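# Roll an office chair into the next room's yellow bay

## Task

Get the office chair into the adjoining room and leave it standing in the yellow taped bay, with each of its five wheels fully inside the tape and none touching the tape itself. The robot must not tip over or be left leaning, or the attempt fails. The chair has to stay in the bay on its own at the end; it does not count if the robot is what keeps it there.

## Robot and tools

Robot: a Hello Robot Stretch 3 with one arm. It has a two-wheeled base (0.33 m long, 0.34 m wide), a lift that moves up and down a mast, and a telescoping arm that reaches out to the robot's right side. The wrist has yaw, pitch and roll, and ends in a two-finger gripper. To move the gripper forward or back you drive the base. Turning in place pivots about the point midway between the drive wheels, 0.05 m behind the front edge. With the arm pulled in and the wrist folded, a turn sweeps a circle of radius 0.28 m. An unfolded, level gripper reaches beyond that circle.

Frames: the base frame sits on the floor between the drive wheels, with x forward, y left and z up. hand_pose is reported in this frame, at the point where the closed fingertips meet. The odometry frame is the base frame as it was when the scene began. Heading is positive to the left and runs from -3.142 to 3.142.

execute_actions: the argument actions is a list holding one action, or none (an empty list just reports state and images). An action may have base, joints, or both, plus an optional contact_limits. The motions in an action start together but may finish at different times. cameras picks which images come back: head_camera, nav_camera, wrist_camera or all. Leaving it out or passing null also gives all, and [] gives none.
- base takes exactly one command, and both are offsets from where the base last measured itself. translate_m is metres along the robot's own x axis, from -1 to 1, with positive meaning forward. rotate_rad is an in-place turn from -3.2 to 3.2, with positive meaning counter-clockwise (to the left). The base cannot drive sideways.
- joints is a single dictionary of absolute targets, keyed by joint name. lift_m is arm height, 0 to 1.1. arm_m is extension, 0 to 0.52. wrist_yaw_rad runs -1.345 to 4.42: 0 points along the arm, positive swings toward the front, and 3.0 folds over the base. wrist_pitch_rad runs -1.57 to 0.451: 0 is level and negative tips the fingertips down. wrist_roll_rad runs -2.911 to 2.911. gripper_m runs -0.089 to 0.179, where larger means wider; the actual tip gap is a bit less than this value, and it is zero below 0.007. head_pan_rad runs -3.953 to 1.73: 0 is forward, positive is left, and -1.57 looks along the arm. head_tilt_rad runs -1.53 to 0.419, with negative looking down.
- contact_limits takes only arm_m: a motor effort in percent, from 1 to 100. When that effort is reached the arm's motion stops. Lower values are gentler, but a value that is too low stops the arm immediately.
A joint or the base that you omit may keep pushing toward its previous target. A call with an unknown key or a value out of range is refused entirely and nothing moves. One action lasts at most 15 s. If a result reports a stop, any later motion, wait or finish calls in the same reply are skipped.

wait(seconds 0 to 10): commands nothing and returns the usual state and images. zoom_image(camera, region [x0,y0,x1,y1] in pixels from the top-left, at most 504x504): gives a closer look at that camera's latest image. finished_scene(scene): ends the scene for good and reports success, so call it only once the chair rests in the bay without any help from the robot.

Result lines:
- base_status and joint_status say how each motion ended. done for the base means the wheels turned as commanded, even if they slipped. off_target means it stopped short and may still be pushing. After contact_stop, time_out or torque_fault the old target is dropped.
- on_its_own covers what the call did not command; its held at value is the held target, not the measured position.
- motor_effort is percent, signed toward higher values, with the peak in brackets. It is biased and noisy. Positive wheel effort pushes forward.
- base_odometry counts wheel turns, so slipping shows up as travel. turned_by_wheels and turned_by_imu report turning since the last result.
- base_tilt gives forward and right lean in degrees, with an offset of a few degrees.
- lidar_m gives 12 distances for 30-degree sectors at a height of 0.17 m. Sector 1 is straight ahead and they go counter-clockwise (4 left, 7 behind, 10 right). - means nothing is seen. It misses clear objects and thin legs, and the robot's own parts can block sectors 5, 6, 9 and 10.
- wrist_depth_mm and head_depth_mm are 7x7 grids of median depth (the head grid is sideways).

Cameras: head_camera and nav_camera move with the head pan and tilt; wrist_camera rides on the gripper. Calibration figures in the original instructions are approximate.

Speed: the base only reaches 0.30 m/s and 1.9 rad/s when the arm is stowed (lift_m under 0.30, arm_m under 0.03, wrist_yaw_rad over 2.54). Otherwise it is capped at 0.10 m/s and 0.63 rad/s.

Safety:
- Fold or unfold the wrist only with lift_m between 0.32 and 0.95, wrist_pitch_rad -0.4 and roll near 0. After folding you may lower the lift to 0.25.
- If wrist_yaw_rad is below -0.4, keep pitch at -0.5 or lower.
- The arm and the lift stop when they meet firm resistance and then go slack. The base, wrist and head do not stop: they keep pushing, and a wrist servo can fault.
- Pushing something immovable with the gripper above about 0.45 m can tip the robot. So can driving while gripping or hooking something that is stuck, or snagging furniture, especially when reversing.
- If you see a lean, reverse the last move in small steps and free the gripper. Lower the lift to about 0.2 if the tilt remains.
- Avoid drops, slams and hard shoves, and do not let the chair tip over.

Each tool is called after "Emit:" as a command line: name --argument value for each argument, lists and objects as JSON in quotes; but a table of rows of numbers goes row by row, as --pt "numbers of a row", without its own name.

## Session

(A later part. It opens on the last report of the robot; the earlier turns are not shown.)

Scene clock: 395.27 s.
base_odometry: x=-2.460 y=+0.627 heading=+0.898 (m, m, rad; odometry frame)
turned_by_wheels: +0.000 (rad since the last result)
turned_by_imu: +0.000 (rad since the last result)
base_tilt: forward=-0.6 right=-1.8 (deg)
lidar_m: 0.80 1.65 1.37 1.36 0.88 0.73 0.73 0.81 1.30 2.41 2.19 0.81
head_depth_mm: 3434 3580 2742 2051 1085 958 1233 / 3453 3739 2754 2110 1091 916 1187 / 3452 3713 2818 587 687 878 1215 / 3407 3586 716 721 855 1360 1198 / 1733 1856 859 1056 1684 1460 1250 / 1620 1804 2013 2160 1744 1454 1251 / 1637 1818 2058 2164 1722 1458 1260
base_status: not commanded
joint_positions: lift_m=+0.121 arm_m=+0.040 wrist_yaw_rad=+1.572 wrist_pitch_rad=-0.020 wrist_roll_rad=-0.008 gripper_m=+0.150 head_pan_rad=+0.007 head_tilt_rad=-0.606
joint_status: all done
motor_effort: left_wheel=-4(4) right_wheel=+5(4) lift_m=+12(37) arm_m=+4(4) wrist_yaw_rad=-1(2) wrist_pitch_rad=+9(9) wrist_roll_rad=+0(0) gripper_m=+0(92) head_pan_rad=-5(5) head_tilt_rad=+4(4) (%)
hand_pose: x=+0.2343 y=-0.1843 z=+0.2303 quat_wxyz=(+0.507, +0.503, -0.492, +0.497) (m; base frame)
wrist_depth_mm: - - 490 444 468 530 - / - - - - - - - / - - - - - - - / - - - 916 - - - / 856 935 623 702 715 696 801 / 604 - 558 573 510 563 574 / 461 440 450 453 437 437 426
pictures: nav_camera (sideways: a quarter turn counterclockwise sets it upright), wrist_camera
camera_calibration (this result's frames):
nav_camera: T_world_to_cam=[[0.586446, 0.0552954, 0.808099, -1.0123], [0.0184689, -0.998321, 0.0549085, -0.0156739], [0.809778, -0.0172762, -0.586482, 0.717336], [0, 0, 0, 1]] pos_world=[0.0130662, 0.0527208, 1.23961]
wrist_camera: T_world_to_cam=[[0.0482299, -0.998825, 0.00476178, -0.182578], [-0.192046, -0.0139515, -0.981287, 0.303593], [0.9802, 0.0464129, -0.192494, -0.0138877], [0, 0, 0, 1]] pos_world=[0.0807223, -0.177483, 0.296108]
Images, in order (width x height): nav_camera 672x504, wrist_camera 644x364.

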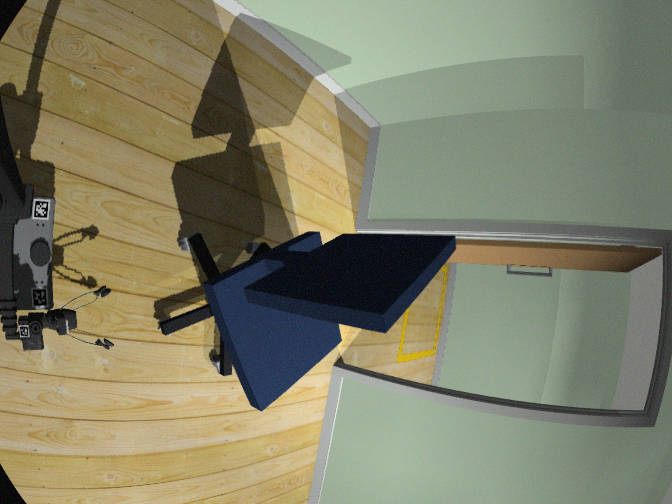

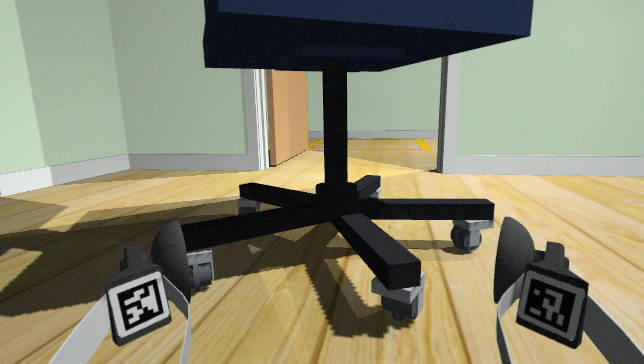

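Emit:
execute_actions --actions '[{"base": {"translate_m": 0.53}, "joints": {"head_tilt_rad": -1.2, "arm_m": 0.047}}]'

Scene clock: 405.83 s.
base_odometry: x=-2.130 y=+1.042 heading=+0.898 (m, m, rad; odometry frame)
turned_by_wheels: +0.000 (rad since the last result)
turned_by_imu: +0.002 (rad since the last result)
base_tilt: forward=-0.5 right=-1.7 (deg)
lidar_m: 1.33 1.42 1.27 1.26 1.40 1.26 1.25 1.40 2.25 2.52 1.55 0.31
head_depth_mm: 1651 1532 902 844 795 759 - / 1667 1539 901 846 785 - - / 1658 1545 1433 837 288 392 - / 1669 1536 334 310 433 1113 - / 1622 357 335 831 1252 1206 - / 382 365 1427 1339 1262 1188 - / 1480 1549 1438 1343 1265 1194 1137
base_status: done
joint_positions: lift_m=+0.121 arm_m=+0.047 wrist_yaw_rad=+1.571 wrist_pitch_rad=-0.020 wrist_roll_rad=-0.008 gripper_m=+0.150 head_pan_rad=+0.007 head_tilt_rad=-1.185
joint_status: all done
motor_effort: left_wheel=-5(6) right_wheel=+5(9) lift_m=+13(12) arm_m=+3(4) wrist_yaw_rad=-1(2) wrist_pitch_rad=+9(9) wrist_roll_rad=+0(0) gripper_m=+0(1) head_pan_rad=-5(5) head_tilt_rad=-9(44) (%)
hand_pose: x=+0.2343 y=-0.1914 z=+0.2303 quat_wxyz=(+0.507, +0.503, -0.492, +0.497) (m; base frame)
wrist_depth_mm: - - - 150 403 - 944 / - - - 156 - - 978 / - - - 161 - - - / - - - 166 - - - / 879 934 830 171 741 830 793 / 590 - 591 176 417 573 578 / 462 380 291 182 408 439 425
pictures: head_camera (sideways: a quarter turn clockwise sets it upright), nav_camera (sideways: a quarter turn counterclockwise sets it upright), wrist_camera
camera_calibration (this result's frames):
head_camera: T_world_to_cam=[[-0.947839, 0.0349515, -0.316828, 0.438981], [0.0297012, 0.99933, 0.0213875, -0.0282775], [0.317363, 0.0108617, -0.948242, 1.19119], [0, 0, 0, 1]] pos_world=[0.0388845, -0.0000227787, 1.26922]
nav_camera: T_world_to_cam=[[0.933277, 0.0574769, 0.354528, -0.423468], [0.0464111, -0.998135, 0.0396451, 0.00406353], [0.356146, -0.0205458, -0.934204, 1.17221], [0, 0, 0, 1]] pos_world=[-0.0224535, 0.0524796, 1.24505]
wrist_camera: T_world_to_cam=[[0.0478198, -0.998845, 0.00476175, -0.189573], [-0.192052, -0.0138726, -0.981287, 0.303509], [0.980219, 0.0460105, -0.192494, -0.01364], [0, 0, 0, 1]] pos_world=[0.0807252, -0.184516, 0.296107]
Images, in order (width x height): head_camera 896x504, nav_camera 672x504, wrist_camera 644x364.

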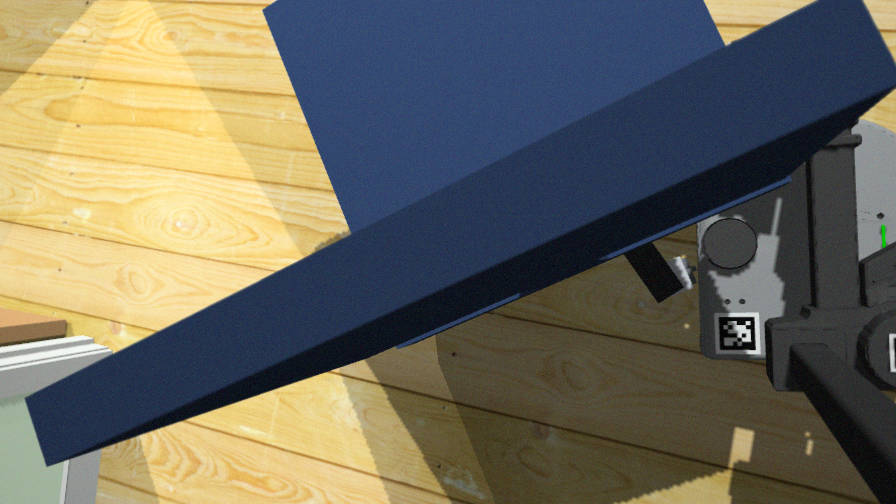

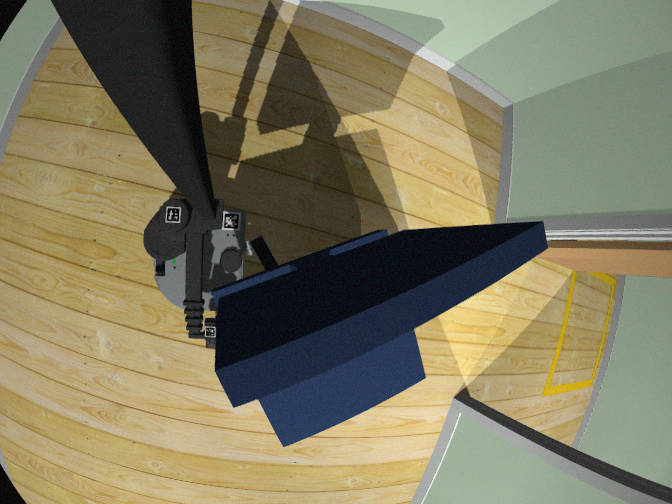

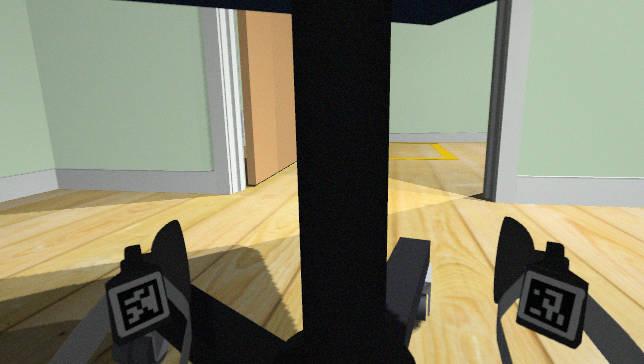

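Emit:
execute_actions --actions '[{"base": {"translate_m": 0.08}}]' --cameras '["wrist_camera"]'

Scene clock: 410.07 s.
base_odometry: x=-2.080 y=+1.104 heading=+0.898 (m, m, rad; odometry frame)
turned_by_wheels: +0.000 (rad since the last result)
turned_by_imu: +0.001 (rad since the last result)
base_tilt: forward=-0.7 right=-1.7 (deg)
lidar_m: 1.26 1.34 1.25 1.24 1.38 1.33 1.33 1.49 2.39 2.53 1.45 0.27
head_depth_mm: 1653 1527 903 847 793 752 1118 / 1655 1539 1435 844 792 748 - / 1663 1540 1430 846 792 - - / 1671 1537 1439 310 288 - - / 1605 1511 328 313 1247 1197 - / 382 361 1406 1347 1268 1188 1144 / 1428 1538 1432 1340 1256 1192 1137
base_status: done
joint_positions: lift_m=+0.121 arm_m=+0.047 wrist_yaw_rad=+1.571 wrist_pitch_rad=-0.020 wrist_roll_rad=-0.008 gripper_m=+0.150 head_pan_rad=+0.007 head_tilt_rad=-1.186
joint_status: not commanded
on_its_own: left_wheel is at rest, and its effort (+22) is outside its rest range (-18 to +18)
motor_effort: left_wheel=+22(32) right_wheel=+10(21) lift_m=+12(12) arm_m=+4(3) wrist_yaw_rad=-1(1) wrist_pitch_rad=+9(9) wrist_roll_rad=+1(0) gripper_m=+1(0) head_pan_rad=-4(5) head_tilt_rad=-8(9) (%)
hand_pose: x=+0.2343 y=-0.1916 z=+0.2303 quat_wxyz=(+0.507, +0.503, -0.492, +0.497) (m; base frame)
wrist_depth_mm: - - - 118 - - 866 / - - - 122 - - 885 / - - - 126 - - 904 / - - - 130 - - 915 / 854 927 848 135 820 821 791 / 603 - 581 139 392 566 575 / 461 367 290 144 297 439 427
pictures: wrist_camera
camera_calibration (this result's frames):
wrist_camera: T_world_to_cam=[[0.0471508, -0.998876, 0.00476172, -0.189618], [-0.192061, -0.0137439, -0.981287, 0.303528], [0.98025, 0.0453539, -0.192494, -0.0137651], [0, 0, 0, 1]] pos_world=[0.0807299, -0.184609, 0.296101]
Images, in order (width x height): wrist_camera 644x364.

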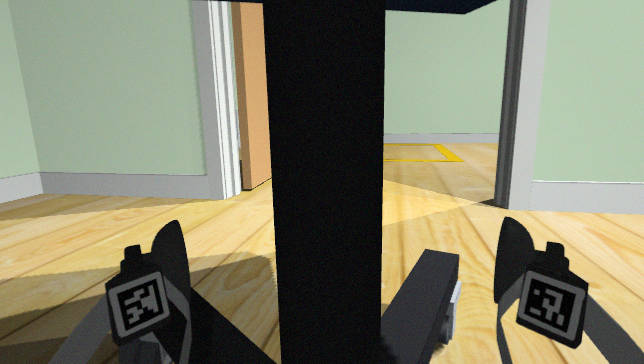

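Emit:
execute_actions --actions '[{"joints": {"arm_m": 0.041, "gripper_m": -0.03}}]' --cameras '["wrist_camera"]'

Emit:
execute_actions --actions '[{"base": {"translate_m": 0.2}}]'

Scene clock: 420.27 s.
base_odometry: x=-2.080 y=+1.104 heading=+0.898 (m, m, rad; odometry frame)
turned_by_wheels: +0.000 (rad since the last result)
turned_by_imu: +0.000 (rad since the last result)
base_tilt: forward=-0.6 right=-1.7 (deg)
lidar_m: 1.26 1.34 1.25 1.24 1.39 1.33 1.33 1.49 2.39 2.53 1.45 0.27
head_depth_mm: 1666 1540 901 846 790 753 1113 / 1652 1534 1425 844 793 747 - / 1655 1540 1436 843 796 - - / 1664 1539 1432 310 288 - - / 1607 1503 328 312 1250 1199 - / 381 360 1425 1339 1263 1191 1140 / 1446 1557 1445 1354 1268 1187 1134
base_status: not commanded
joint_positions: lift_m=+0.121 arm_m=+0.041 wrist_yaw_rad=+1.569 wrist_pitch_rad=-0.020 wrist_roll_rad=-0.008 gripper_m=-0.028 head_pan_rad=+0.007 head_tilt_rad=-1.186
joint_status: all done
on_its_own: left_wheel is at rest, and its effort (+24) is outside its rest range (-18 to +18)
motor_effort: left_wheel=+24(24) right_wheel=-3(10) lift_m=+13(13) arm_m=-5(4) wrist_yaw_rad=+0(1) wrist_pitch_rad=+9(9) wrist_roll_rad=+0(0) gripper_m=-37(99) head_pan_rad=-4(5) head_tilt_rad=-8(7) (%)
hand_pose: x=+0.2343 y=-0.1869 z=+0.2302 quat_wxyz=(+0.508, +0.502, -0.493, +0.497) (m; base frame)
wrist_depth_mm: - - - 118 - - 894 / - - - 121 - - 870 / - - - 124 - - 884 / - - - 129 - - 933 / 858 843 848 133 758 785 799 / 592 531 633 137 144 576 567 / 460 373 283 143 279 438 440
pictures: wrist_camera
camera_calibration (this result's frames):
wrist_camera: T_world_to_cam=[[0.0454168, -0.998957, 0.00476217, -0.184534], [-0.192094, -0.0134113, -0.981285, 0.303609], [0.980325, 0.043652, -0.192503, -0.0143215], [0, 0, 0, 1]] pos_world=[0.0807421, -0.179644, 0.296048]
Images, in order (width x height): wrist_camera 644x364.

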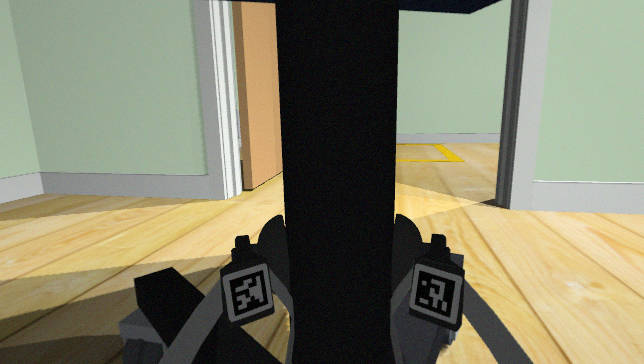

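Scene clock: 423.50 s.
base_odometry: x=-1.956 y=+1.261 heading=+0.898 (m, m, rad; odometry frame)
turned_by_wheels: -0.001 (rad since the last result)
turned_by_imu: +0.000 (rad since the last result)
base_tilt: forward=-0.6 right=-1.7 (deg)
lidar_m: 1.06 1.12 1.21 1.20 1.34 1.53 1.52 1.70 2.58 2.30 0.28 0.28
head_depth_mm: 1650 1533 1433 844 794 754 1114 / 1659 1537 1433 845 792 747 1094 / 1671 1541 1437 846 796 751 - / 1667 1535 1401 309 288 - - / 385 353 331 315 1246 1199 - / 1135 1470 1443 1342 1263 1192 1141 / 1215 1493 1435 1351 1256 1194 1134
base_status: done
joint_positions: lift_m=+0.121 arm_m=+0.041 wrist_yaw_rad=+1.521 wrist_pitch_rad=-0.020 wrist_roll_rad=-0.008 gripper_m=-0.012 head_pan_rad=+0.007 head_tilt_rad=-1.186
joint_status: not commanded
on_its_own: wrist_yaw_rad is held at +1.522, not at your +1.570, by its stall guard, which is not easing now; gripper_m is held at -0.012, not at your -0.030, by its stall guard, which is still easing; right_wheel is at rest, and its effort (+21) is outside its rest range (-18 to +18)
motor_effort: left_wheel=-7(39) right_wheel=+21(30) lift_m=+13(13) arm_m=-4(5) wrist_yaw_rad=+1(20) wrist_pitch_rad=+9(9) wrist_roll_rad=+0(0) gripper_m=-7(36) head_pan_rad=-5(4) head_tilt_rad=-8(7) (%)
hand_pose: x=+0.2340 y=-0.1992 z=+0.2302 quat_wxyz=(+0.520, +0.490, -0.505, +0.484) (m; base frame)
wrist_depth_mm: 937 890 - 113 - - 732 / 946 928 - 117 - - 745 / - 942 - 120 - - 778 / - - - 124 - - 787 / 887 837 857 128 758 793 780 / 591 561 405 133 137 533 555 / 454 436 285 137 271 437 440
pictures: head_camera (sideways: a quarter turn clockwise sets it upright), nav_camera (sideways: a quarter turn counterclockwise sets it upright), wrist_camera
camera_calibration (this result's frames):
head_camera: T_world_to_cam=[[-0.948163, 0.0350889, -0.315841, 0.437697], [0.0298705, 0.999326, 0.0213495, -0.0282291], [0.316377, 0.0108085, -0.948572, 1.19162], [0, 0, 0, 1]] pos_world=[0.0388504, -0.0000278276, 1.26918]
nav_camera: T_world_to_cam=[[0.933654, 0.057342, 0.353556, -0.422203], [0.0463055, -0.998142, 0.0396038, 0.00411807], [0.35517, -0.0206047, -0.934575, 1.1727], [0, 0, 0, 1]] pos_world=[-0.022505, 0.0524834, 1.24508]
wrist_camera: T_world_to_cam=[[-0.00306243, -0.999984, 0.00476071, -0.185647], [-0.192459, -0.00408234, -0.981297, 0.305343], [0.9813, -0.0039214, -0.192443, -0.0231829], [0, 0, 0, 1]] pos_world=[0.0809469, -0.184489, 0.296055]
Images, in order (width x height): head_camera 896x504, nav_camera 672x504, wrist_camera 644x364.

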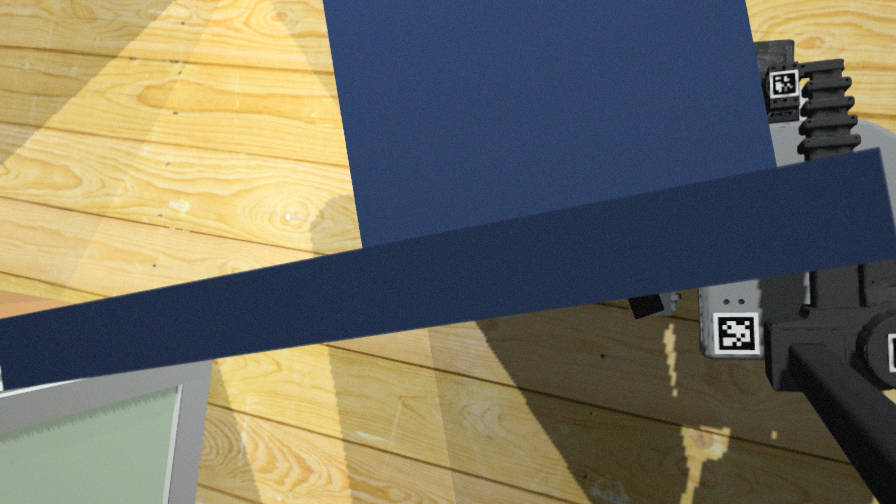

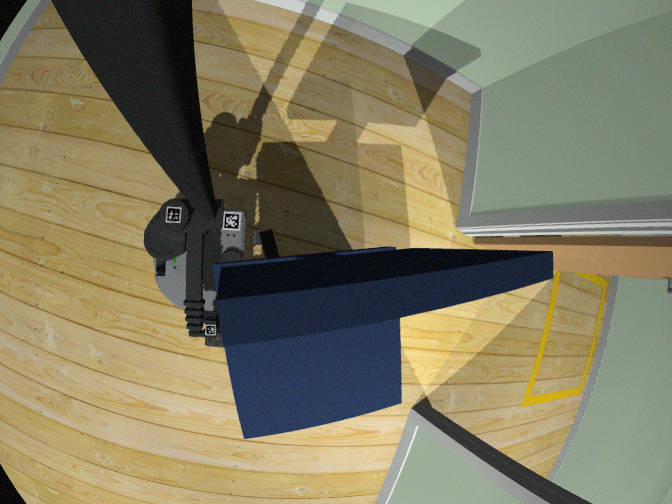

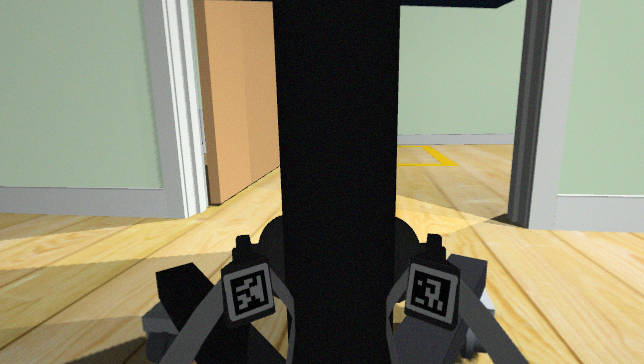

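Emit:
execute_actions --actions '[{"base": {"translate_m": 0.32}, "joints": {"gripper_m": -0.005, "wrist_yaw_rad": 1.55}}]'

Scene clock: 431.37 s.
base_odometry: x=-1.756 y=+1.511 heading=+0.897 (m, m, rad; odometry frame)
turned_by_wheels: -0.001 (rad since the last result)
turned_by_imu: +0.001 (rad since the last result)
base_tilt: forward=-0.5 right=-1.7 (deg)
lidar_m: 0.75 0.75 1.15 1.14 1.27 1.85 1.84 2.05 2.64 1.57 0.29 0.29
head_depth_mm: 1646 1535 1427 844 791 752 1115 / 1655 1534 1426 845 793 748 1095 / 1651 1536 1426 837 773 754 - / 390 356 328 307 291 - - / 947 1177 1406 1344 1256 1205 - / 888 1037 1340 1341 1259 1193 1142 / 797 1037 1395 1348 1262 1184 1129
base_status: done
joint_positions: lift_m=+0.121 arm_m=+0.041 wrist_yaw_rad=+1.440 wrist_pitch_rad=-0.020 wrist_roll_rad=-0.008 gripper_m=+0.003 head_pan_rad=+0.007 head_tilt_rad=-1.186
joint_status: wrist_yaw_rad off_target (ended at +1.440, target +1.550); gripper_m off_target (ended at +0.003, target -0.005)
on_its_own: wrist_yaw_rad is held at +1.443, not at your +1.550, by its stall guard, which is not easing now; gripper_m is held at +0.001, not at your -0.005, by its stall guard, which is not easing now; right_wheel is at rest, and its effort (+23) is outside its rest range (-18 to +18)
motor_effort: left_wheel=-9(13) right_wheel=+23(34) lift_m=+14(13) arm_m=-4(3) wrist_yaw_rad=+2(28) wrist_pitch_rad=+9(9) wrist_roll_rad=+0(0) gripper_m=-22(60) head_pan_rad=-4(5) head_tilt_rad=-8(8) (%)
hand_pose: x=+0.2322 y=-0.2197 z=+0.2302 quat_wxyz=(+0.539, +0.470, -0.524, +0.463) (m; base frame)
wrist_depth_mm: 557 706 - 112 367 - 549 / 587 758 - 116 - - 553 / 594 722 - 120 - - 559 / 606 767 - 123 - - 568 / 622 735 892 128 760 809 560 / 594 566 407 132 136 536 558 / 460 425 283 136 273 430 436
pictures: head_camera (sideways: a quarter turn clockwise sets it upright), nav_camera (sideways: a quarter turn counterclockwise sets it upright), wrist_camera
camera_calibration (this result's frames):
head_camera: T_world_to_cam=[[-0.948163, 0.0350892, -0.315841, 0.437698], [0.0298709, 0.999326, 0.0213495, -0.0282291], [0.316377, 0.0108084, -0.948572, 1.19162], [0, 0, 0, 1]] pos_world=[0.0388504, -0.0000278379, 1.26918]
nav_camera: T_world_to_cam=[[0.933654, 0.0573417, 0.353556, -0.422204], [0.0463051, -0.998142, 0.0396038, 0.00411805], [0.35517, -0.0206048, -0.934575, 1.1727], [0, 0, 0, 1]] pos_world=[-0.0225049, 0.0524834, 1.24508]
wrist_camera: T_world_to_cam=[[-0.0835048, -0.996496, 0.00475963, -0.186717], [-0.192163, 0.011416, -0.981297, 0.308236], [0.977804, -0.0828576, -0.192443, -0.0379617], [0, 0, 0, 1]] pos_world=[0.080759, -0.192727, 0.296055]
Images, in order (width x height): head_camera 896x504, nav_camera 672x504, wrist_camera 644x364.

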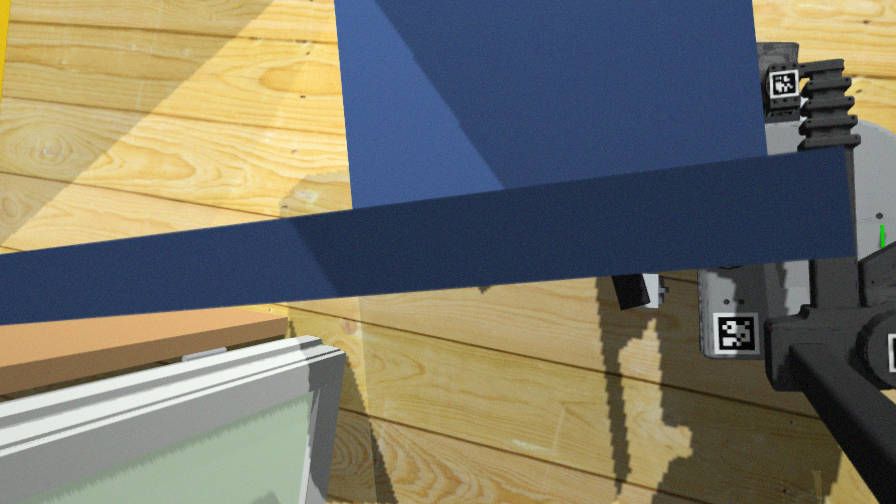

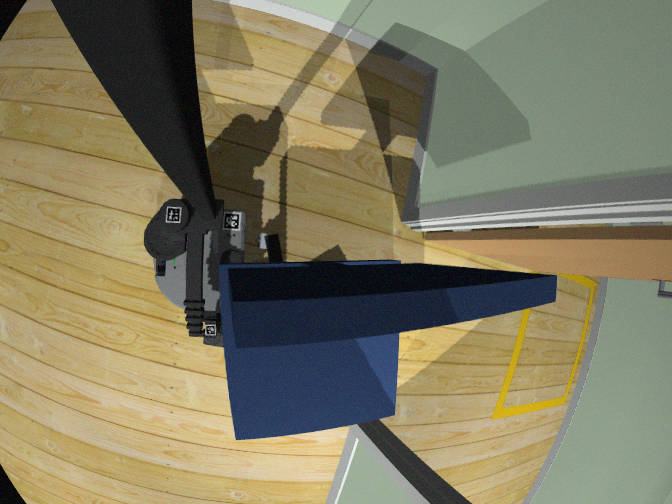

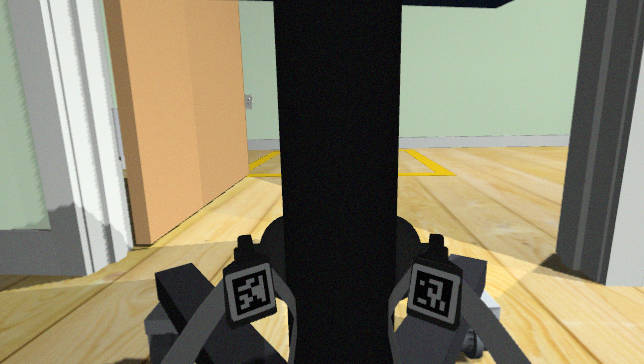

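Emit:
execute_actions --actions '[{"joints": {"gripper_m": 0.14}}]' --cameras '[]'

Emit:
execute_actions --actions '[{"base": {"rotate_rad": -0.17}, "joints": {"wrist_yaw_rad": 1.68, "arm_m": 0.056, "head_tilt_rad": -0.75}}]'

Scene clock: 443.97 s.
base_odometry: x=-1.756 y=+1.511 heading=+0.897 (m, m, rad; odometry frame)
turned_by_wheels: +0.000 (rad since the last result)
turned_by_imu: +0.000 (rad since the last result)
base_tilt: forward=-0.5 right=-1.7 (deg)
lidar_m: 0.75 0.75 1.15 1.14 1.27 1.85 1.84 2.06 2.64 1.57 0.29 0.29
head_depth_mm: 1653 1542 1427 842 790 754 1111 / 1666 1543 1427 839 793 748 1096 / 1658 1540 1430 839 295 755 - / 389 355 328 306 290 - - / 946 1173 1408 1341 1259 1206 - / 885 1039 1343 1341 1258 1189 1143 / 801 1034 1397 1344 1271 1195 1135
base_status: not commanded
joint_positions: lift_m=+0.121 arm_m=+0.041 wrist_yaw_rad=+1.441 wrist_pitch_rad=-0.020 wrist_roll_rad=-0.008 gripper_m=+0.140 head_pan_rad=+0.007 head_tilt_rad=-1.186
joint_status: all done
on_its_own: wrist_yaw_rad is held at +1.443, not at your +1.550, by its stall guard, which is not easing now
motor_effort: left_wheel=-9(8) right_wheel=+12(23) lift_m=+13(13) arm_m=-4(3) wrist_yaw_rad=+1(2) wrist_pitch_rad=+9(9) wrist_roll_rad=+0(0) gripper_m=+0(90) head_pan_rad=-5(5) head_tilt_rad=-8(7) (%)
hand_pose: x=+0.2322 y=-0.2195 z=+0.2301 quat_wxyz=(+0.539, +0.470, -0.524, +0.463) (m; base frame)
wrist_depth_mm: 557 709 - 112 367 - 550 / 580 715 - 116 - - 554 / 591 720 - 119 - - 555 / 607 734 - 123 - - 566 / 622 726 833 128 752 853 573 / 599 632 573 132 367 388 548 / 461 384 304 136 273 405 435
pictures: none
No camera images: the call's "cameras" was empty. Leave "cameras" out to get every camera's image.

Scene clock: 445.13 s.
base_odometry: x=-1.756 y=+1.511 heading=+0.727 (m, m, rad; odometry frame)
turned_by_wheels: -0.170 (rad since the last result)
turned_by_imu: -0.169 (rad since the last result)
base_tilt: forward=-0.5 right=-1.7 (deg)
lidar_m: 1.01 0.75 1.00 1.14 1.19 1.67 1.84 1.92 2.68 2.47 0.93 0.29
head_depth_mm: 2626 2705 2142 1772 1510 834 739 / 2616 2721 2161 1779 1510 839 745 / 2607 2753 2157 1788 1518 840 744 / 2633 2760 2172 1792 1523 830 295 / 2613 2778 2189 1702 366 318 295 / 2518 1457 1367 467 1234 1306 1179 / 937 899 934 988 1106 1291 1182
base_status: done
joint_positions: lift_m=+0.121 arm_m=+0.056 wrist_yaw_rad=+1.678 wrist_pitch_rad=-0.020 wrist_roll_rad=-0.008 gripper_m=+0.140 head_pan_rad=+0.007 head_tilt_rad=-0.754
joint_status: all done
motor_effort: left_wheel=+4(8) right_wheel=-3(5) lift_m=+14(13) arm_m=+4(3) wrist_yaw_rad=+1(0) wrist_pitch_rad=+9(9) wrist_roll_rad=+0(0) gripper_m=+0(0) head_pan_rad=-4(5) head_tilt_rad=+2(33) (%)
hand_pose: x=+0.2329 y=-0.1732 z=+0.2301 quat_wxyz=(+0.480, +0.529, -0.465, +0.524) (m; base frame)
wrist_depth_mm: 625 657 - 144 368 - - / 645 701 - 149 - - - / 670 708 - 152 - - 622 / 692 703 - 159 - - 607 / 709 697 831 164 743 865 615 / 609 636 402 170 368 365 564 / 459 432 337 177 273 406 434
pictures: head_camera (sideways: a quarter turn clockwise sets it upright), nav_camera (sideways: a quarter turn counterclockwise sets it upright), wrist_camera
camera_calibration (this result's frames):
head_camera: T_world_to_cam=[[-0.728803, 0.0365418, -0.683748, 0.915618], [0.0175912, 0.999245, 0.0346527, -0.0454895], [0.684497, 0.0132271, -0.728895, 0.903859], [0, 0, 0, 1]] pos_world=[0.0494166, 0.0000413495, 1.28645]
nav_camera: T_world_to_cam=[[0.69978, 0.0557936, 0.712176, -0.887965], [0.026061, -0.998276, 0.0526, -0.0127043], [0.713883, -0.0182483, -0.700027, 0.86562], [0, 0, 0, 1]] pos_world=[0.00375994, 0.0526565, 1.23901]
wrist_camera: T_world_to_cam=[[0.153963, -0.988065, 0.00474313, -0.19413], [-0.189943, -0.0343075, -0.981196, 0.299252], [0.969648, 0.150166, -0.192958, 0.00754222], [0, 0, 0, 1]] pos_world=[0.0794163, -0.182679, 0.296001]
Images, in order (width x height): head_camera 896x504, nav_camera 672x504, wrist_camera 644x364.

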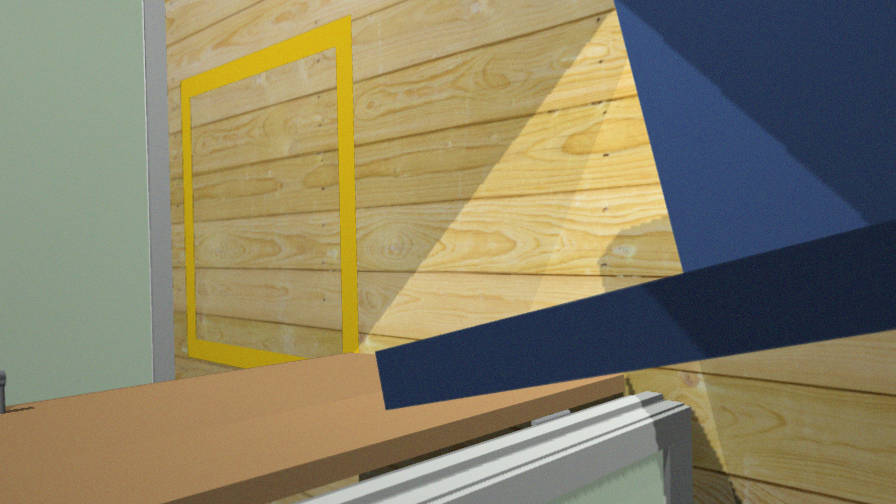

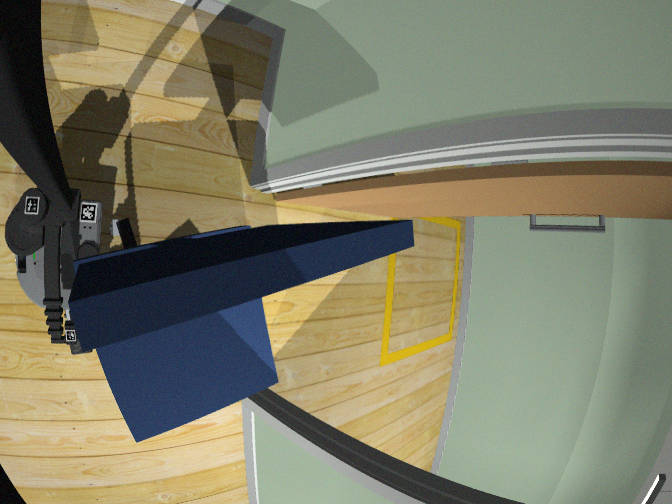

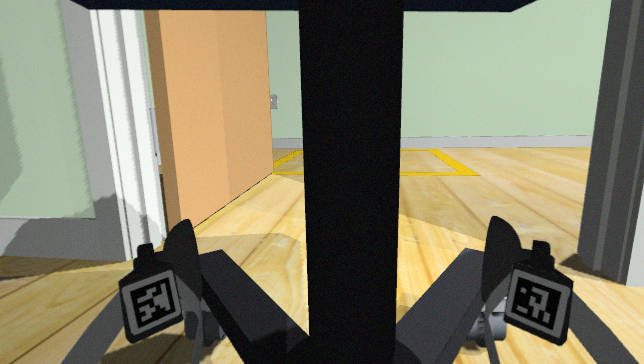

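Emit:
execute_actions --actions '[{"base": {"translate_m": 0.03}, "joints": {"arm_m": 0.059}}]' --cameras '[]'

Emit:
execute_actions --actions '[{"joints": {"gripper_m": 0.0, "head_tilt_rad": -1.2, "head_pan_rad": -0.3}}]' --cameras '["wrist_camera"]'

Emit:
execute_actions --actions '[{"base": {"translate_m": 0.25}}]'

Scene clock: 453.17 s.
base_odometry: x=-1.733 y=+1.531 heading=+0.728 (m, m, rad; odometry frame)
turned_by_wheels: +0.000 (rad since the last result)
turned_by_imu: +0.000 (rad since the last result)
base_tilt: forward=-0.5 right=-1.8 (deg)
lidar_m: 1.01 0.72 0.95 1.14 1.19 1.66 1.87 1.95 2.72 2.35 0.89 0.26
head_depth_mm: 2605 2710 2151 1765 1502 839 743 / 2576 2712 2165 1781 1516 839 745 / 2590 2733 2158 1795 1510 840 744 / 2603 2775 2177 1783 1523 842 732 / 2569 2796 2177 1784 374 317 290 / 1509 1449 1375 454 1149 1287 1176 / 937 903 929 956 1063 1264 1178
base_status: done
joint_positions: lift_m=+0.121 arm_m=+0.059 wrist_yaw_rad=+1.679 wrist_pitch_rad=-0.020 wrist_roll_rad=-0.008 gripper_m=+0.140 head_pan_rad=+0.007 head_tilt_rad=-0.754
joint_status: all done
motor_effort: left_wheel=+3(9) right_wheel=-2(2) lift_m=+14(13) arm_m=+4(1) wrist_yaw_rad=+1(1) wrist_pitch_rad=+9(9) wrist_roll_rad=+0(0) gripper_m=+0(0) head_pan_rad=-5(5) head_tilt_rad=+1(2) (%)
hand_pose: x=+0.2329 y=-0.1761 z=+0.2301 quat_wxyz=(+0.480, +0.529, -0.465, +0.524) (m; base frame)
wrist_depth_mm: 582 698 - 114 - - - / 619 715 - 118 - - - / 638 716 - 121 - - - / 653 708 - 126 - - 617 / 681 680 845 130 770 839 595 / 601 627 482 134 516 363 543 / 458 417 303 139 273 384 434
pictures: none
No camera images: the call's "cameras" was empty. Leave "cameras" out to get every camera's image.

Scene clock: 455.07 s.
base_odometry: x=-1.733 y=+1.531 heading=+0.728 (m, m, rad; odometry frame)
turned_by_wheels: +0.000 (rad since the last result)
turned_by_imu: +0.001 (rad since the last result)
base_tilt: forward=-0.5 right=-1.7 (deg)
lidar_m: 1.01 0.72 0.95 1.14 1.19 1.66 1.87 1.96 2.70 2.35 0.89 0.26
head_depth_mm: 1667 1225 1388 842 792 1168 1121 / 1651 1536 903 845 794 755 1100 / 1660 1547 904 842 792 748 - / 1670 1539 1427 847 794 - - / 1660 1545 1428 849 288 - - / 1669 1555 1437 307 294 1181 1133 / 1681 1543 329 314 1261 1189 1128
base_status: not commanded
joint_positions: lift_m=+0.121 arm_m=+0.059 wrist_yaw_rad=+1.675 wrist_pitch_rad=-0.020 wrist_roll_rad=-0.008 gripper_m=+0.001 head_pan_rad=-0.293 head_tilt_rad=-1.185
joint_status: all done
motor_effort: left_wheel=+4(4) right_wheel=-16(15) lift_m=+13(14) arm_m=+3(3) wrist_yaw_rad=+3(3) wrist_pitch_rad=+9(9) wrist_roll_rad=+0(0) gripper_m=-25(99) head_pan_rad=-5(36) head_tilt_rad=-8(39) (%)
hand_pose: x=+0.2330 y=-0.1770 z=+0.2301 quat_wxyz=(+0.481, +0.528, -0.465, +0.523) (m; base frame)
wrist_depth_mm: 598 698 - 114 - - - / 624 710 - 117 - - - / 635 711 - 121 - - - / 663 702 - 124 - - 606 / 661 686 856 129 738 798 595 / 591 594 401 133 137 534 545 / 460 458 290 138 268 412 436
pictures: wrist_camera
camera_calibration (this result's frames):
wrist_camera: T_world_to_cam=[[0.150811, -0.988551, 0.00474444, -0.197307], [-0.190052, -0.033703, -0.981195, 0.299268], [0.970122, 0.147074, -0.192958, 0.00738036], [0, 0, 0, 1]] pos_world=[0.0794726, -0.186047, 0.296001]
Images, in order (width x height): wrist_camera 644x364.

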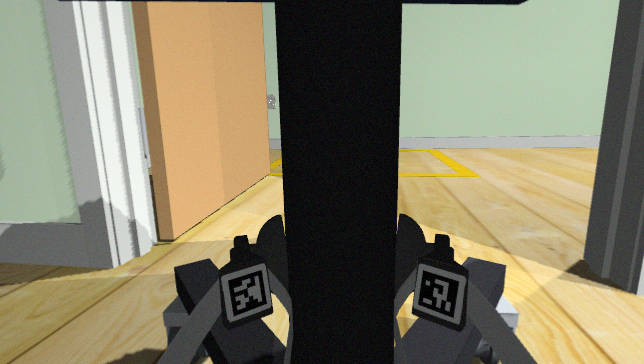

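Scene clock: 458.60 s.
base_odometry: x=-1.547 y=+1.697 heading=+0.728 (m, m, rad; odometry frame)
turned_by_wheels: +0.000 (rad since the last result)
turned_by_imu: +0.001 (rad since the last result)
base_tilt: forward=-0.7 right=-1.6 (deg)
lidar_m: 1.02 0.50 0.59 1.14 1.19 1.66 2.13 2.22 2.72 1.44 0.73 0.26
head_depth_mm: 1655 1541 1431 843 794 1162 1118 / 1660 1546 898 842 794 753 1104 / 1666 1537 905 848 793 747 - / 1655 1532 1432 845 795 762 - / 1666 1545 1435 848 288 - - / 1659 1537 1438 310 291 1187 1131 / 1658 1548 332 310 1257 1195 1120
base_status: done
joint_positions: lift_m=+0.121 arm_m=+0.059 wrist_yaw_rad=+1.682 wrist_pitch_rad=-0.020 wrist_roll_rad=-0.008 gripper_m=+0.004 head_pan_rad=-0.293 head_tilt_rad=-1.186
joint_status: not commanded
motor_effort: left_wheel=+14(28) right_wheel=+14(27) lift_m=+14(14) arm_m=+3(3) wrist_yaw_rad=-2(3) wrist_pitch_rad=+9(9) wrist_roll_rad=+0(0) gripper_m=-21(25) head_pan_rad=-5(5) head_tilt_rad=-8(9) (%)
hand_pose: x=+0.2328 y=-0.1752 z=+0.2301 quat_wxyz=(+0.479, +0.530, -0.464, +0.524) (m; base frame)
wrist_depth_mm: 478 651 - 111 - - - / 491 671 - 114 - - - / 499 656 - 117 - - - / 511 657 - 121 - - - / 514 642 837 125 786 788 763 / 516 570 403 130 135 507 563 / 454 454 291 134 273 398 433
pictures: head_camera (sideways: a quarter turn clockwise sets it upright), nav_camera (sideways: a quarter turn counterclockwise sets it upright), wrist_camera
camera_calibration (this result's frames):
head_camera: T_world_to_cam=[[-0.895358, 0.313611, -0.316201, 0.437844], [0.323768, 0.945895, 0.0213634, -0.0300399], [0.305793, -0.0832478, -0.948452, 1.19153], [0, 0, 0, 1]] pos_world=[0.0373922, -0.00970587, 1.2692]
nav_camera: T_world_to_cam=[[0.90879, -0.221015, 0.353911, -0.422514], [-0.250664, -0.967263, 0.0396189, 0.00590991], [0.333568, -0.124718, -0.93444, 1.17265], [0, 0, 0, 1]] pos_world=[-0.00570184, 0.0585854, 1.24507]
wrist_camera: T_world_to_cam=[[0.157972, -0.987432, 0.00473717, -0.196929], [-0.189905, -0.0350885, -0.981175, 0.298984], [0.96901, 0.154098, -0.193061, 0.00881382], [0, 0, 0, 1]] pos_world=[0.0793469, -0.185321, 0.29599]
Images, in order (width x height): head_camera 896x504, nav_camera 672x504, wrist_camera 644x364.

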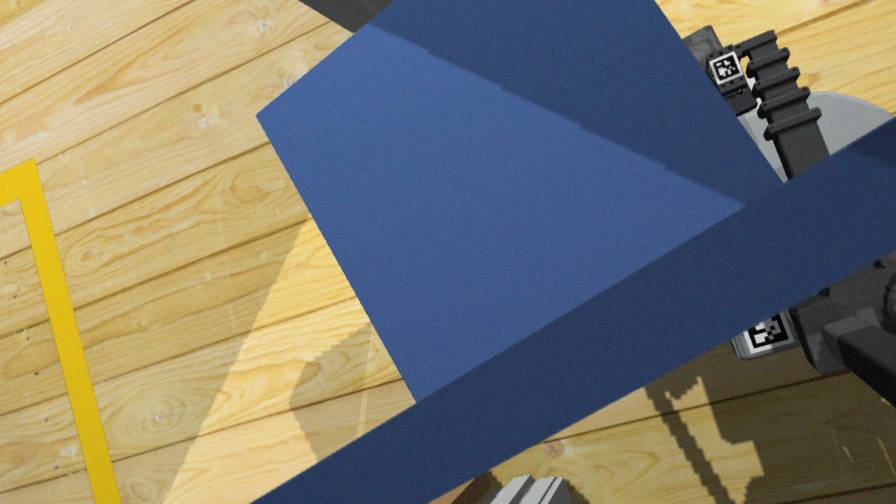

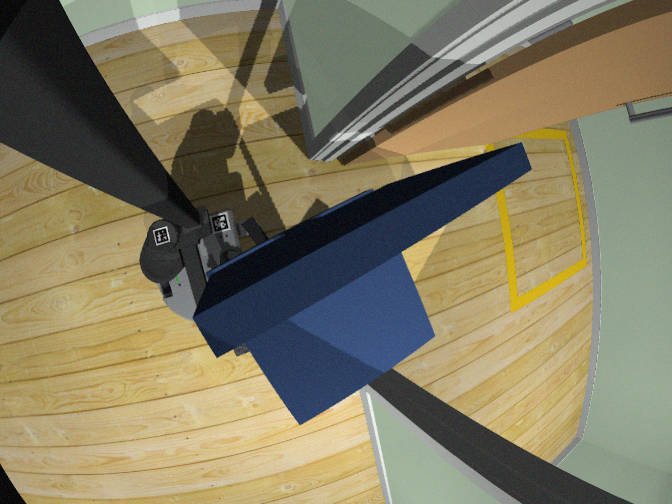

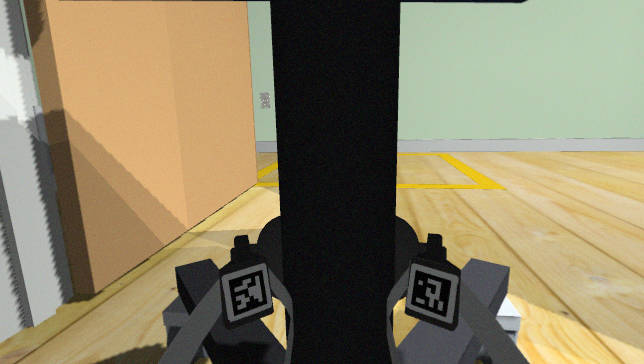

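Emit:
execute_actions --actions '[{"base": {"translate_m": 0.75}, "joints": {"head_pan_rad": 0.3, "head_tilt_rad": -0.9}}]'

Scene clock: 469.43 s.
base_odometry: x=-0.987 y=+2.196 heading=+0.727 (m, m, rad; odometry frame)
turned_by_wheels: +0.000 (rad since the last result)
turned_by_imu: +0.003 (rad since the last result)
base_tilt: forward=-0.6 right=-1.6 (deg)
lidar_m: 1.90 0.37 0.27 0.26 0.27 0.41 2.88 3.01 0.67 1.03 2.62 0.26
head_depth_mm: 1719 1960 1793 1567 1371 787 713 / 1763 1997 1794 1569 1393 788 714 / 1814 2030 1724 1486 338 302 716 / 1829 2082 1750 385 339 298 - / 635 752 865 980 1121 1209 1136 / 551 593 642 700 775 859 971 / 452 480 512 548 591 641 700
base_status: done
joint_positions: lift_m=+0.121 arm_m=+0.059 wrist_yaw_rad=+1.681 wrist_pitch_rad=-0.020 wrist_roll_rad=-0.008 gripper_m=+0.004 head_pan_rad=+0.293 head_tilt_rad=-0.902
joint_status: all done
motor_effort: left_wheel=-1(34) right_wheel=+17(24) lift_m=+13(14) arm_m=+3(4) wrist_yaw_rad=-1(2) wrist_pitch_rad=+9(9) wrist_roll_rad=+0(0) gripper_m=-21(21) head_pan_rad=+5(53) head_tilt_rad=+1(28) (%)
hand_pose: x=+0.2328 y=-0.1756 z=+0.2301 quat_wxyz=(+0.480, +0.529, -0.464, +0.524) (m; base frame)
wrist_depth_mm: 494 - - 110 - - - / 490 - - 113 - - - / 492 - - 117 - - - / 486 669 - 120 - - - / 490 674 859 124 776 815 769 / 492 567 402 128 133 504 568 / 447 454 288 133 272 387 436
pictures: head_camera (sideways: a quarter turn clockwise sets it upright), nav_camera (sideways: a quarter turn counterclockwise sets it upright), wrist_camera
camera_calibration (this result's frames):
head_camera: T_world_to_cam=[[-0.798231, -0.197497, -0.569054, 0.766603], [-0.260644, 0.964946, 0.0307181, -0.0386635], [0.54304, 0.172841, -0.821726, 1.02543], [0, 0, 0, 1]] pos_world=[0.0450005, 0.0114742, 1.28005]
nav_camera: T_world_to_cam=[[0.74862, 0.279177, 0.601356, -0.743861], [0.314088, -0.94812, 0.0491575, -0.00996984], [0.583881, 0.152078, -0.797468, 0.993126], [0, 0, 0, 1]] pos_world=[-0.0198674, 0.0471834, 1.2398]
wrist_camera: T_world_to_cam=[[0.156369, -0.987687, 0.00473699, -0.197015], [-0.189963, -0.0347804, -0.981175, 0.299045], [0.969259, 0.152526, -0.193062, 0.00849941], [0, 0, 0, 1]] pos_world=[0.0793764, -0.185484, 0.29599]
Images, in order (width x height): head_camera 896x504, nav_camera 672x504, wrist_camera 644x364.

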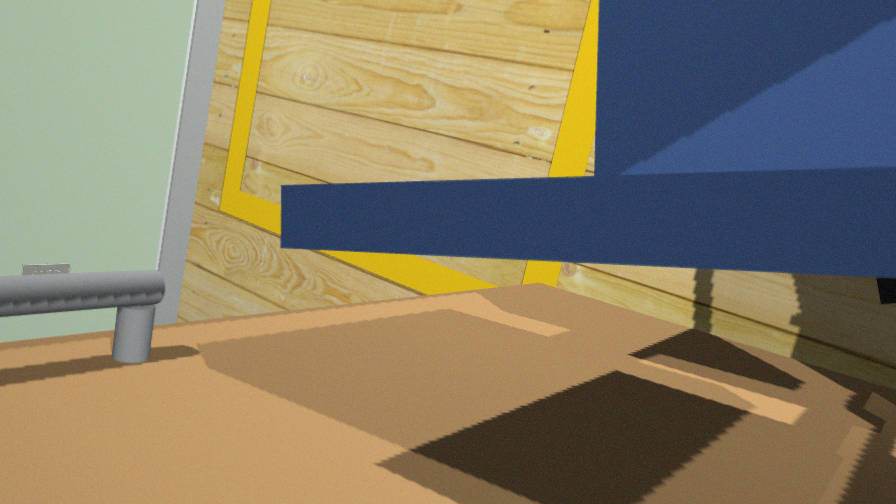

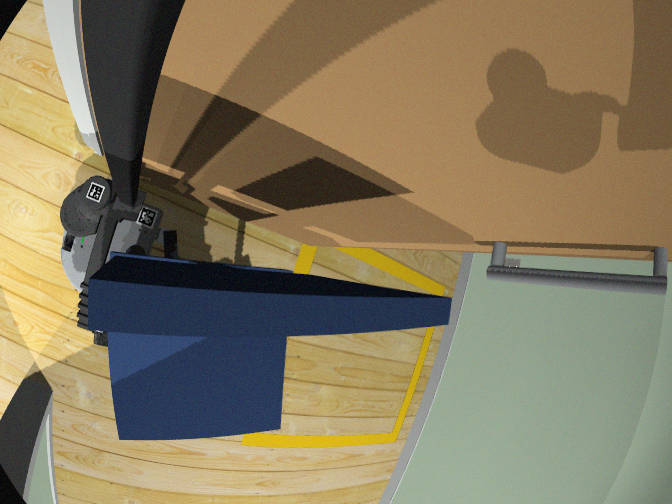

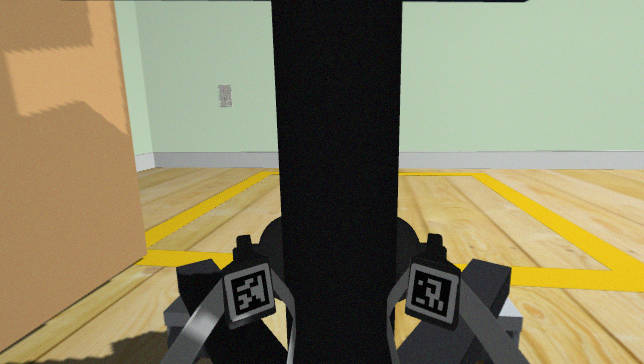

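Emit:
execute_actions --actions '[{"base": {"rotate_rad": -0.03}}]' --cameras '[]'

Emit:
execute_actions --actions '[{"base": {"translate_m": 0.5}, "joints": {"head_pan_rad": 1.2, "head_tilt_rad": -1.0}}]'

Scene clock: 482.03 s.
base_odometry: x=-0.987 y=+2.195 heading=+0.699 (m, m, rad; odometry frame)
turned_by_wheels: -0.029 (rad since the last result)
turned_by_imu: -0.028 (rad since the last result)
base_tilt: forward=-0.5 right=-1.7 (deg)
lidar_m: 1.90 0.38 0.27 0.26 0.27 0.40 2.87 2.98 0.67 0.92 2.69 0.26
head_depth_mm: 1733 1953 1799 1558 1378 787 711 / 1763 1982 1795 1563 1386 787 715 / 1807 2031 1775 1507 852 307 715 / 1854 2045 446 378 332 298 - / 619 823 973 1042 1184 1208 1132 / 588 630 680 734 802 885 984 / 477 502 533 569 607 655 707
base_status: rotate_rad off_target (by the wheels' count: -0.0287 of -0.0300)
joint_positions: lift_m=+0.121 arm_m=+0.059 wrist_yaw_rad=+1.689 wrist_pitch_rad=-0.020 wrist_roll_rad=-0.008 gripper_m=+0.005 head_pan_rad=+0.293 head_tilt_rad=-0.902
joint_status: not commanded
on_its_own: gripper_m is held at +0.006, not at your +0.000, by its stall guard, which is still easing; left_wheel is at rest, and its effort (+37) is outside its rest range (-18 to +18)
motor_effort: left_wheel=+37(44) right_wheel=-17(20) lift_m=+14(13) arm_m=+3(4) wrist_yaw_rad=-6(6) wrist_pitch_rad=+9(9) wrist_roll_rad=+0(0) gripper_m=-3(24) head_pan_rad=+5(5) head_tilt_rad=+1(2) (%)
hand_pose: x=+0.2326 y=-0.1735 z=+0.2301 quat_wxyz=(+0.477, +0.531, -0.462, +0.526) (m; base frame)
wrist_depth_mm: 502 - - 115 - - - / 496 - - 118 - - - / 488 - - 122 - - - / 494 - - 125 - - - / 504 680 935 130 773 795 767 / 502 591 402 134 143 528 557 / 459 456 291 139 273 410 434
pictures: none
No camera images: the call's "cameras" was empty. Leave "cameras" out to get every camera's image.

Scene clock: 488.40 s.
base_odometry: x=-0.604 y=+2.517 heading=+0.698 (m, m, rad; odometry frame)
turned_by_wheels: -0.001 (rad since the last result)
turned_by_imu: +0.001 (rad since the last result)
base_tilt: forward=-0.5 right=-1.7 (deg)
lidar_m: 1.39 1.45 0.29 0.28 0.29 0.38 3.37 0.97 1.05 2.66 0.28 0.27
head_depth_mm: 1383 1694 1662 1489 1321 1206 404 / 1293 1593 1661 1477 1335 1207 714 / - - 411 1410 1317 1215 1046 / - 323 377 414 734 1168 1144 / - 308 373 474 649 1015 - / - 298 349 436 578 830 - / - 290 328 402 522 659 1110
base_status: done
joint_positions: lift_m=+0.121 arm_m=+0.059 wrist_yaw_rad=+1.584 wrist_pitch_rad=-0.020 wrist_roll_rad=-0.008 gripper_m=+0.007 head_pan_rad=+1.193 head_tilt_rad=-0.988
joint_status: all done
on_its_own: wrist_yaw_rad is held at +1.584, not at your +1.680, by its stall guard, which is not easing now; gripper_m is held at +0.006, not at your +0.000, by its stall guard, which is not easing now; right_wheel is at rest, and its effort (+21) is outside its rest range (-18 to +18)
motor_effort: left_wheel=-6(50) right_wheel=+21(26) lift_m=+13(14) arm_m=+1(3) wrist_yaw_rad=+0(22) wrist_pitch_rad=+9(9) wrist_roll_rad=+0(0) gripper_m=-19(23) head_pan_rad=+5(57) head_tilt_rad=-6(20) (%)
hand_pose: x=+0.2343 y=-0.2004 z=+0.2302 quat_wxyz=(+0.504, +0.506, -0.489, +0.500) (m; base frame)
wrist_depth_mm: - - - 111 - - - / - - - 114 - - - / - - - 118 - - - / - - - 122 - - - / 862 858 882 125 782 798 783 / 596 583 401 130 134 512 562 / 457 451 289 134 271 379 437
pictures: head_camera (sideways: a quarter turn clockwise sets it upright), nav_camera (sideways: a quarter turn counterclockwise sets it upright), wrist_camera
camera_calibration (this result's frames):
head_camera: T_world_to_cam=[[-0.35819, -0.790638, -0.496579, 0.669505], [-0.917043, 0.397795, 0.0281196, -0.0312732], [0.175304, 0.465457, -0.867536, 1.08722], [0, 0, 0, 1]] pos_world=[0.0205374, 0.0357246, 1.27654]
nav_camera: T_world_to_cam=[[0.264419, 0.805184, 0.530812, -0.649004], [0.939522, -0.339296, 0.0466608, -0.0105292], [0.217673, 0.486372, -0.846204, 1.05872], [0, 0, 0, 1]] pos_world=[-0.0489526, 0.00406511, 1.24088]
wrist_camera: T_world_to_cam=[[0.0605735, -0.998152, 0.00475621, -0.201443], [-0.192054, -0.0163306, -0.981248, 0.302769], [0.979513, 0.0585242, -0.192689, -0.0104997], [0, 0, 0, 1]] pos_world=[0.0806348, -0.195512, 0.296027]
Images, in order (width x height): head_camera 896x504, nav_camera 672x504, wrist_camera 644x364.

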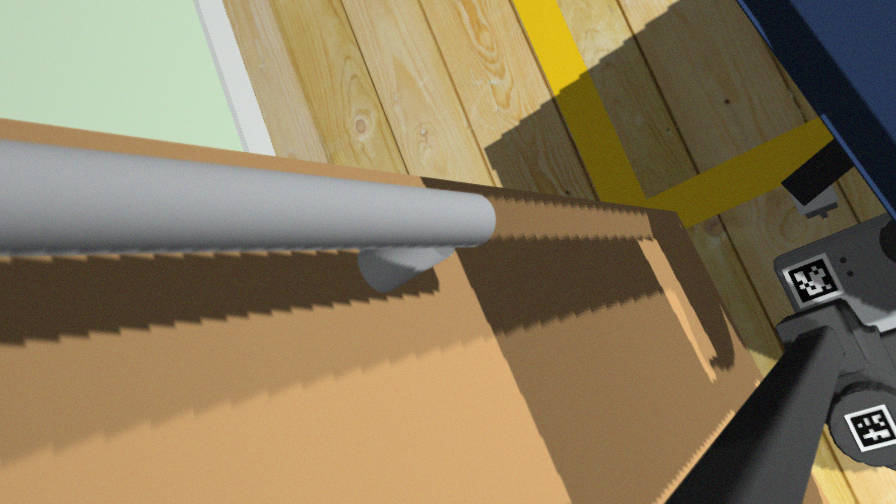

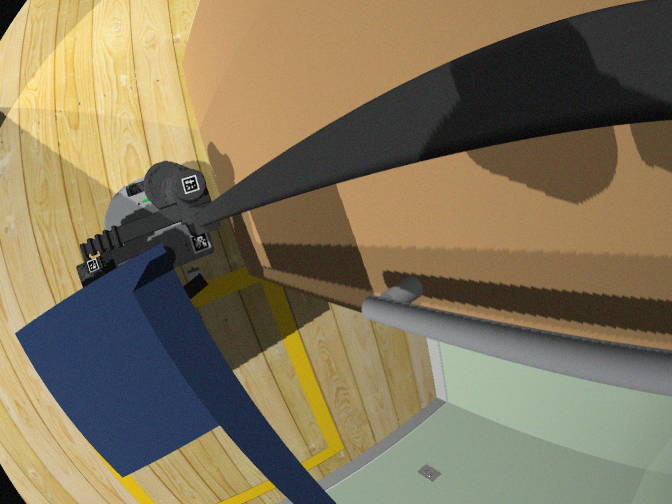

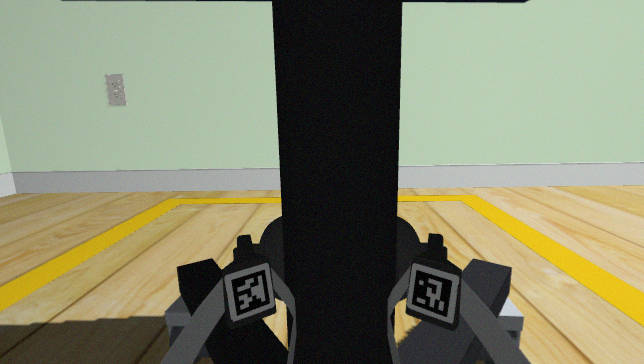

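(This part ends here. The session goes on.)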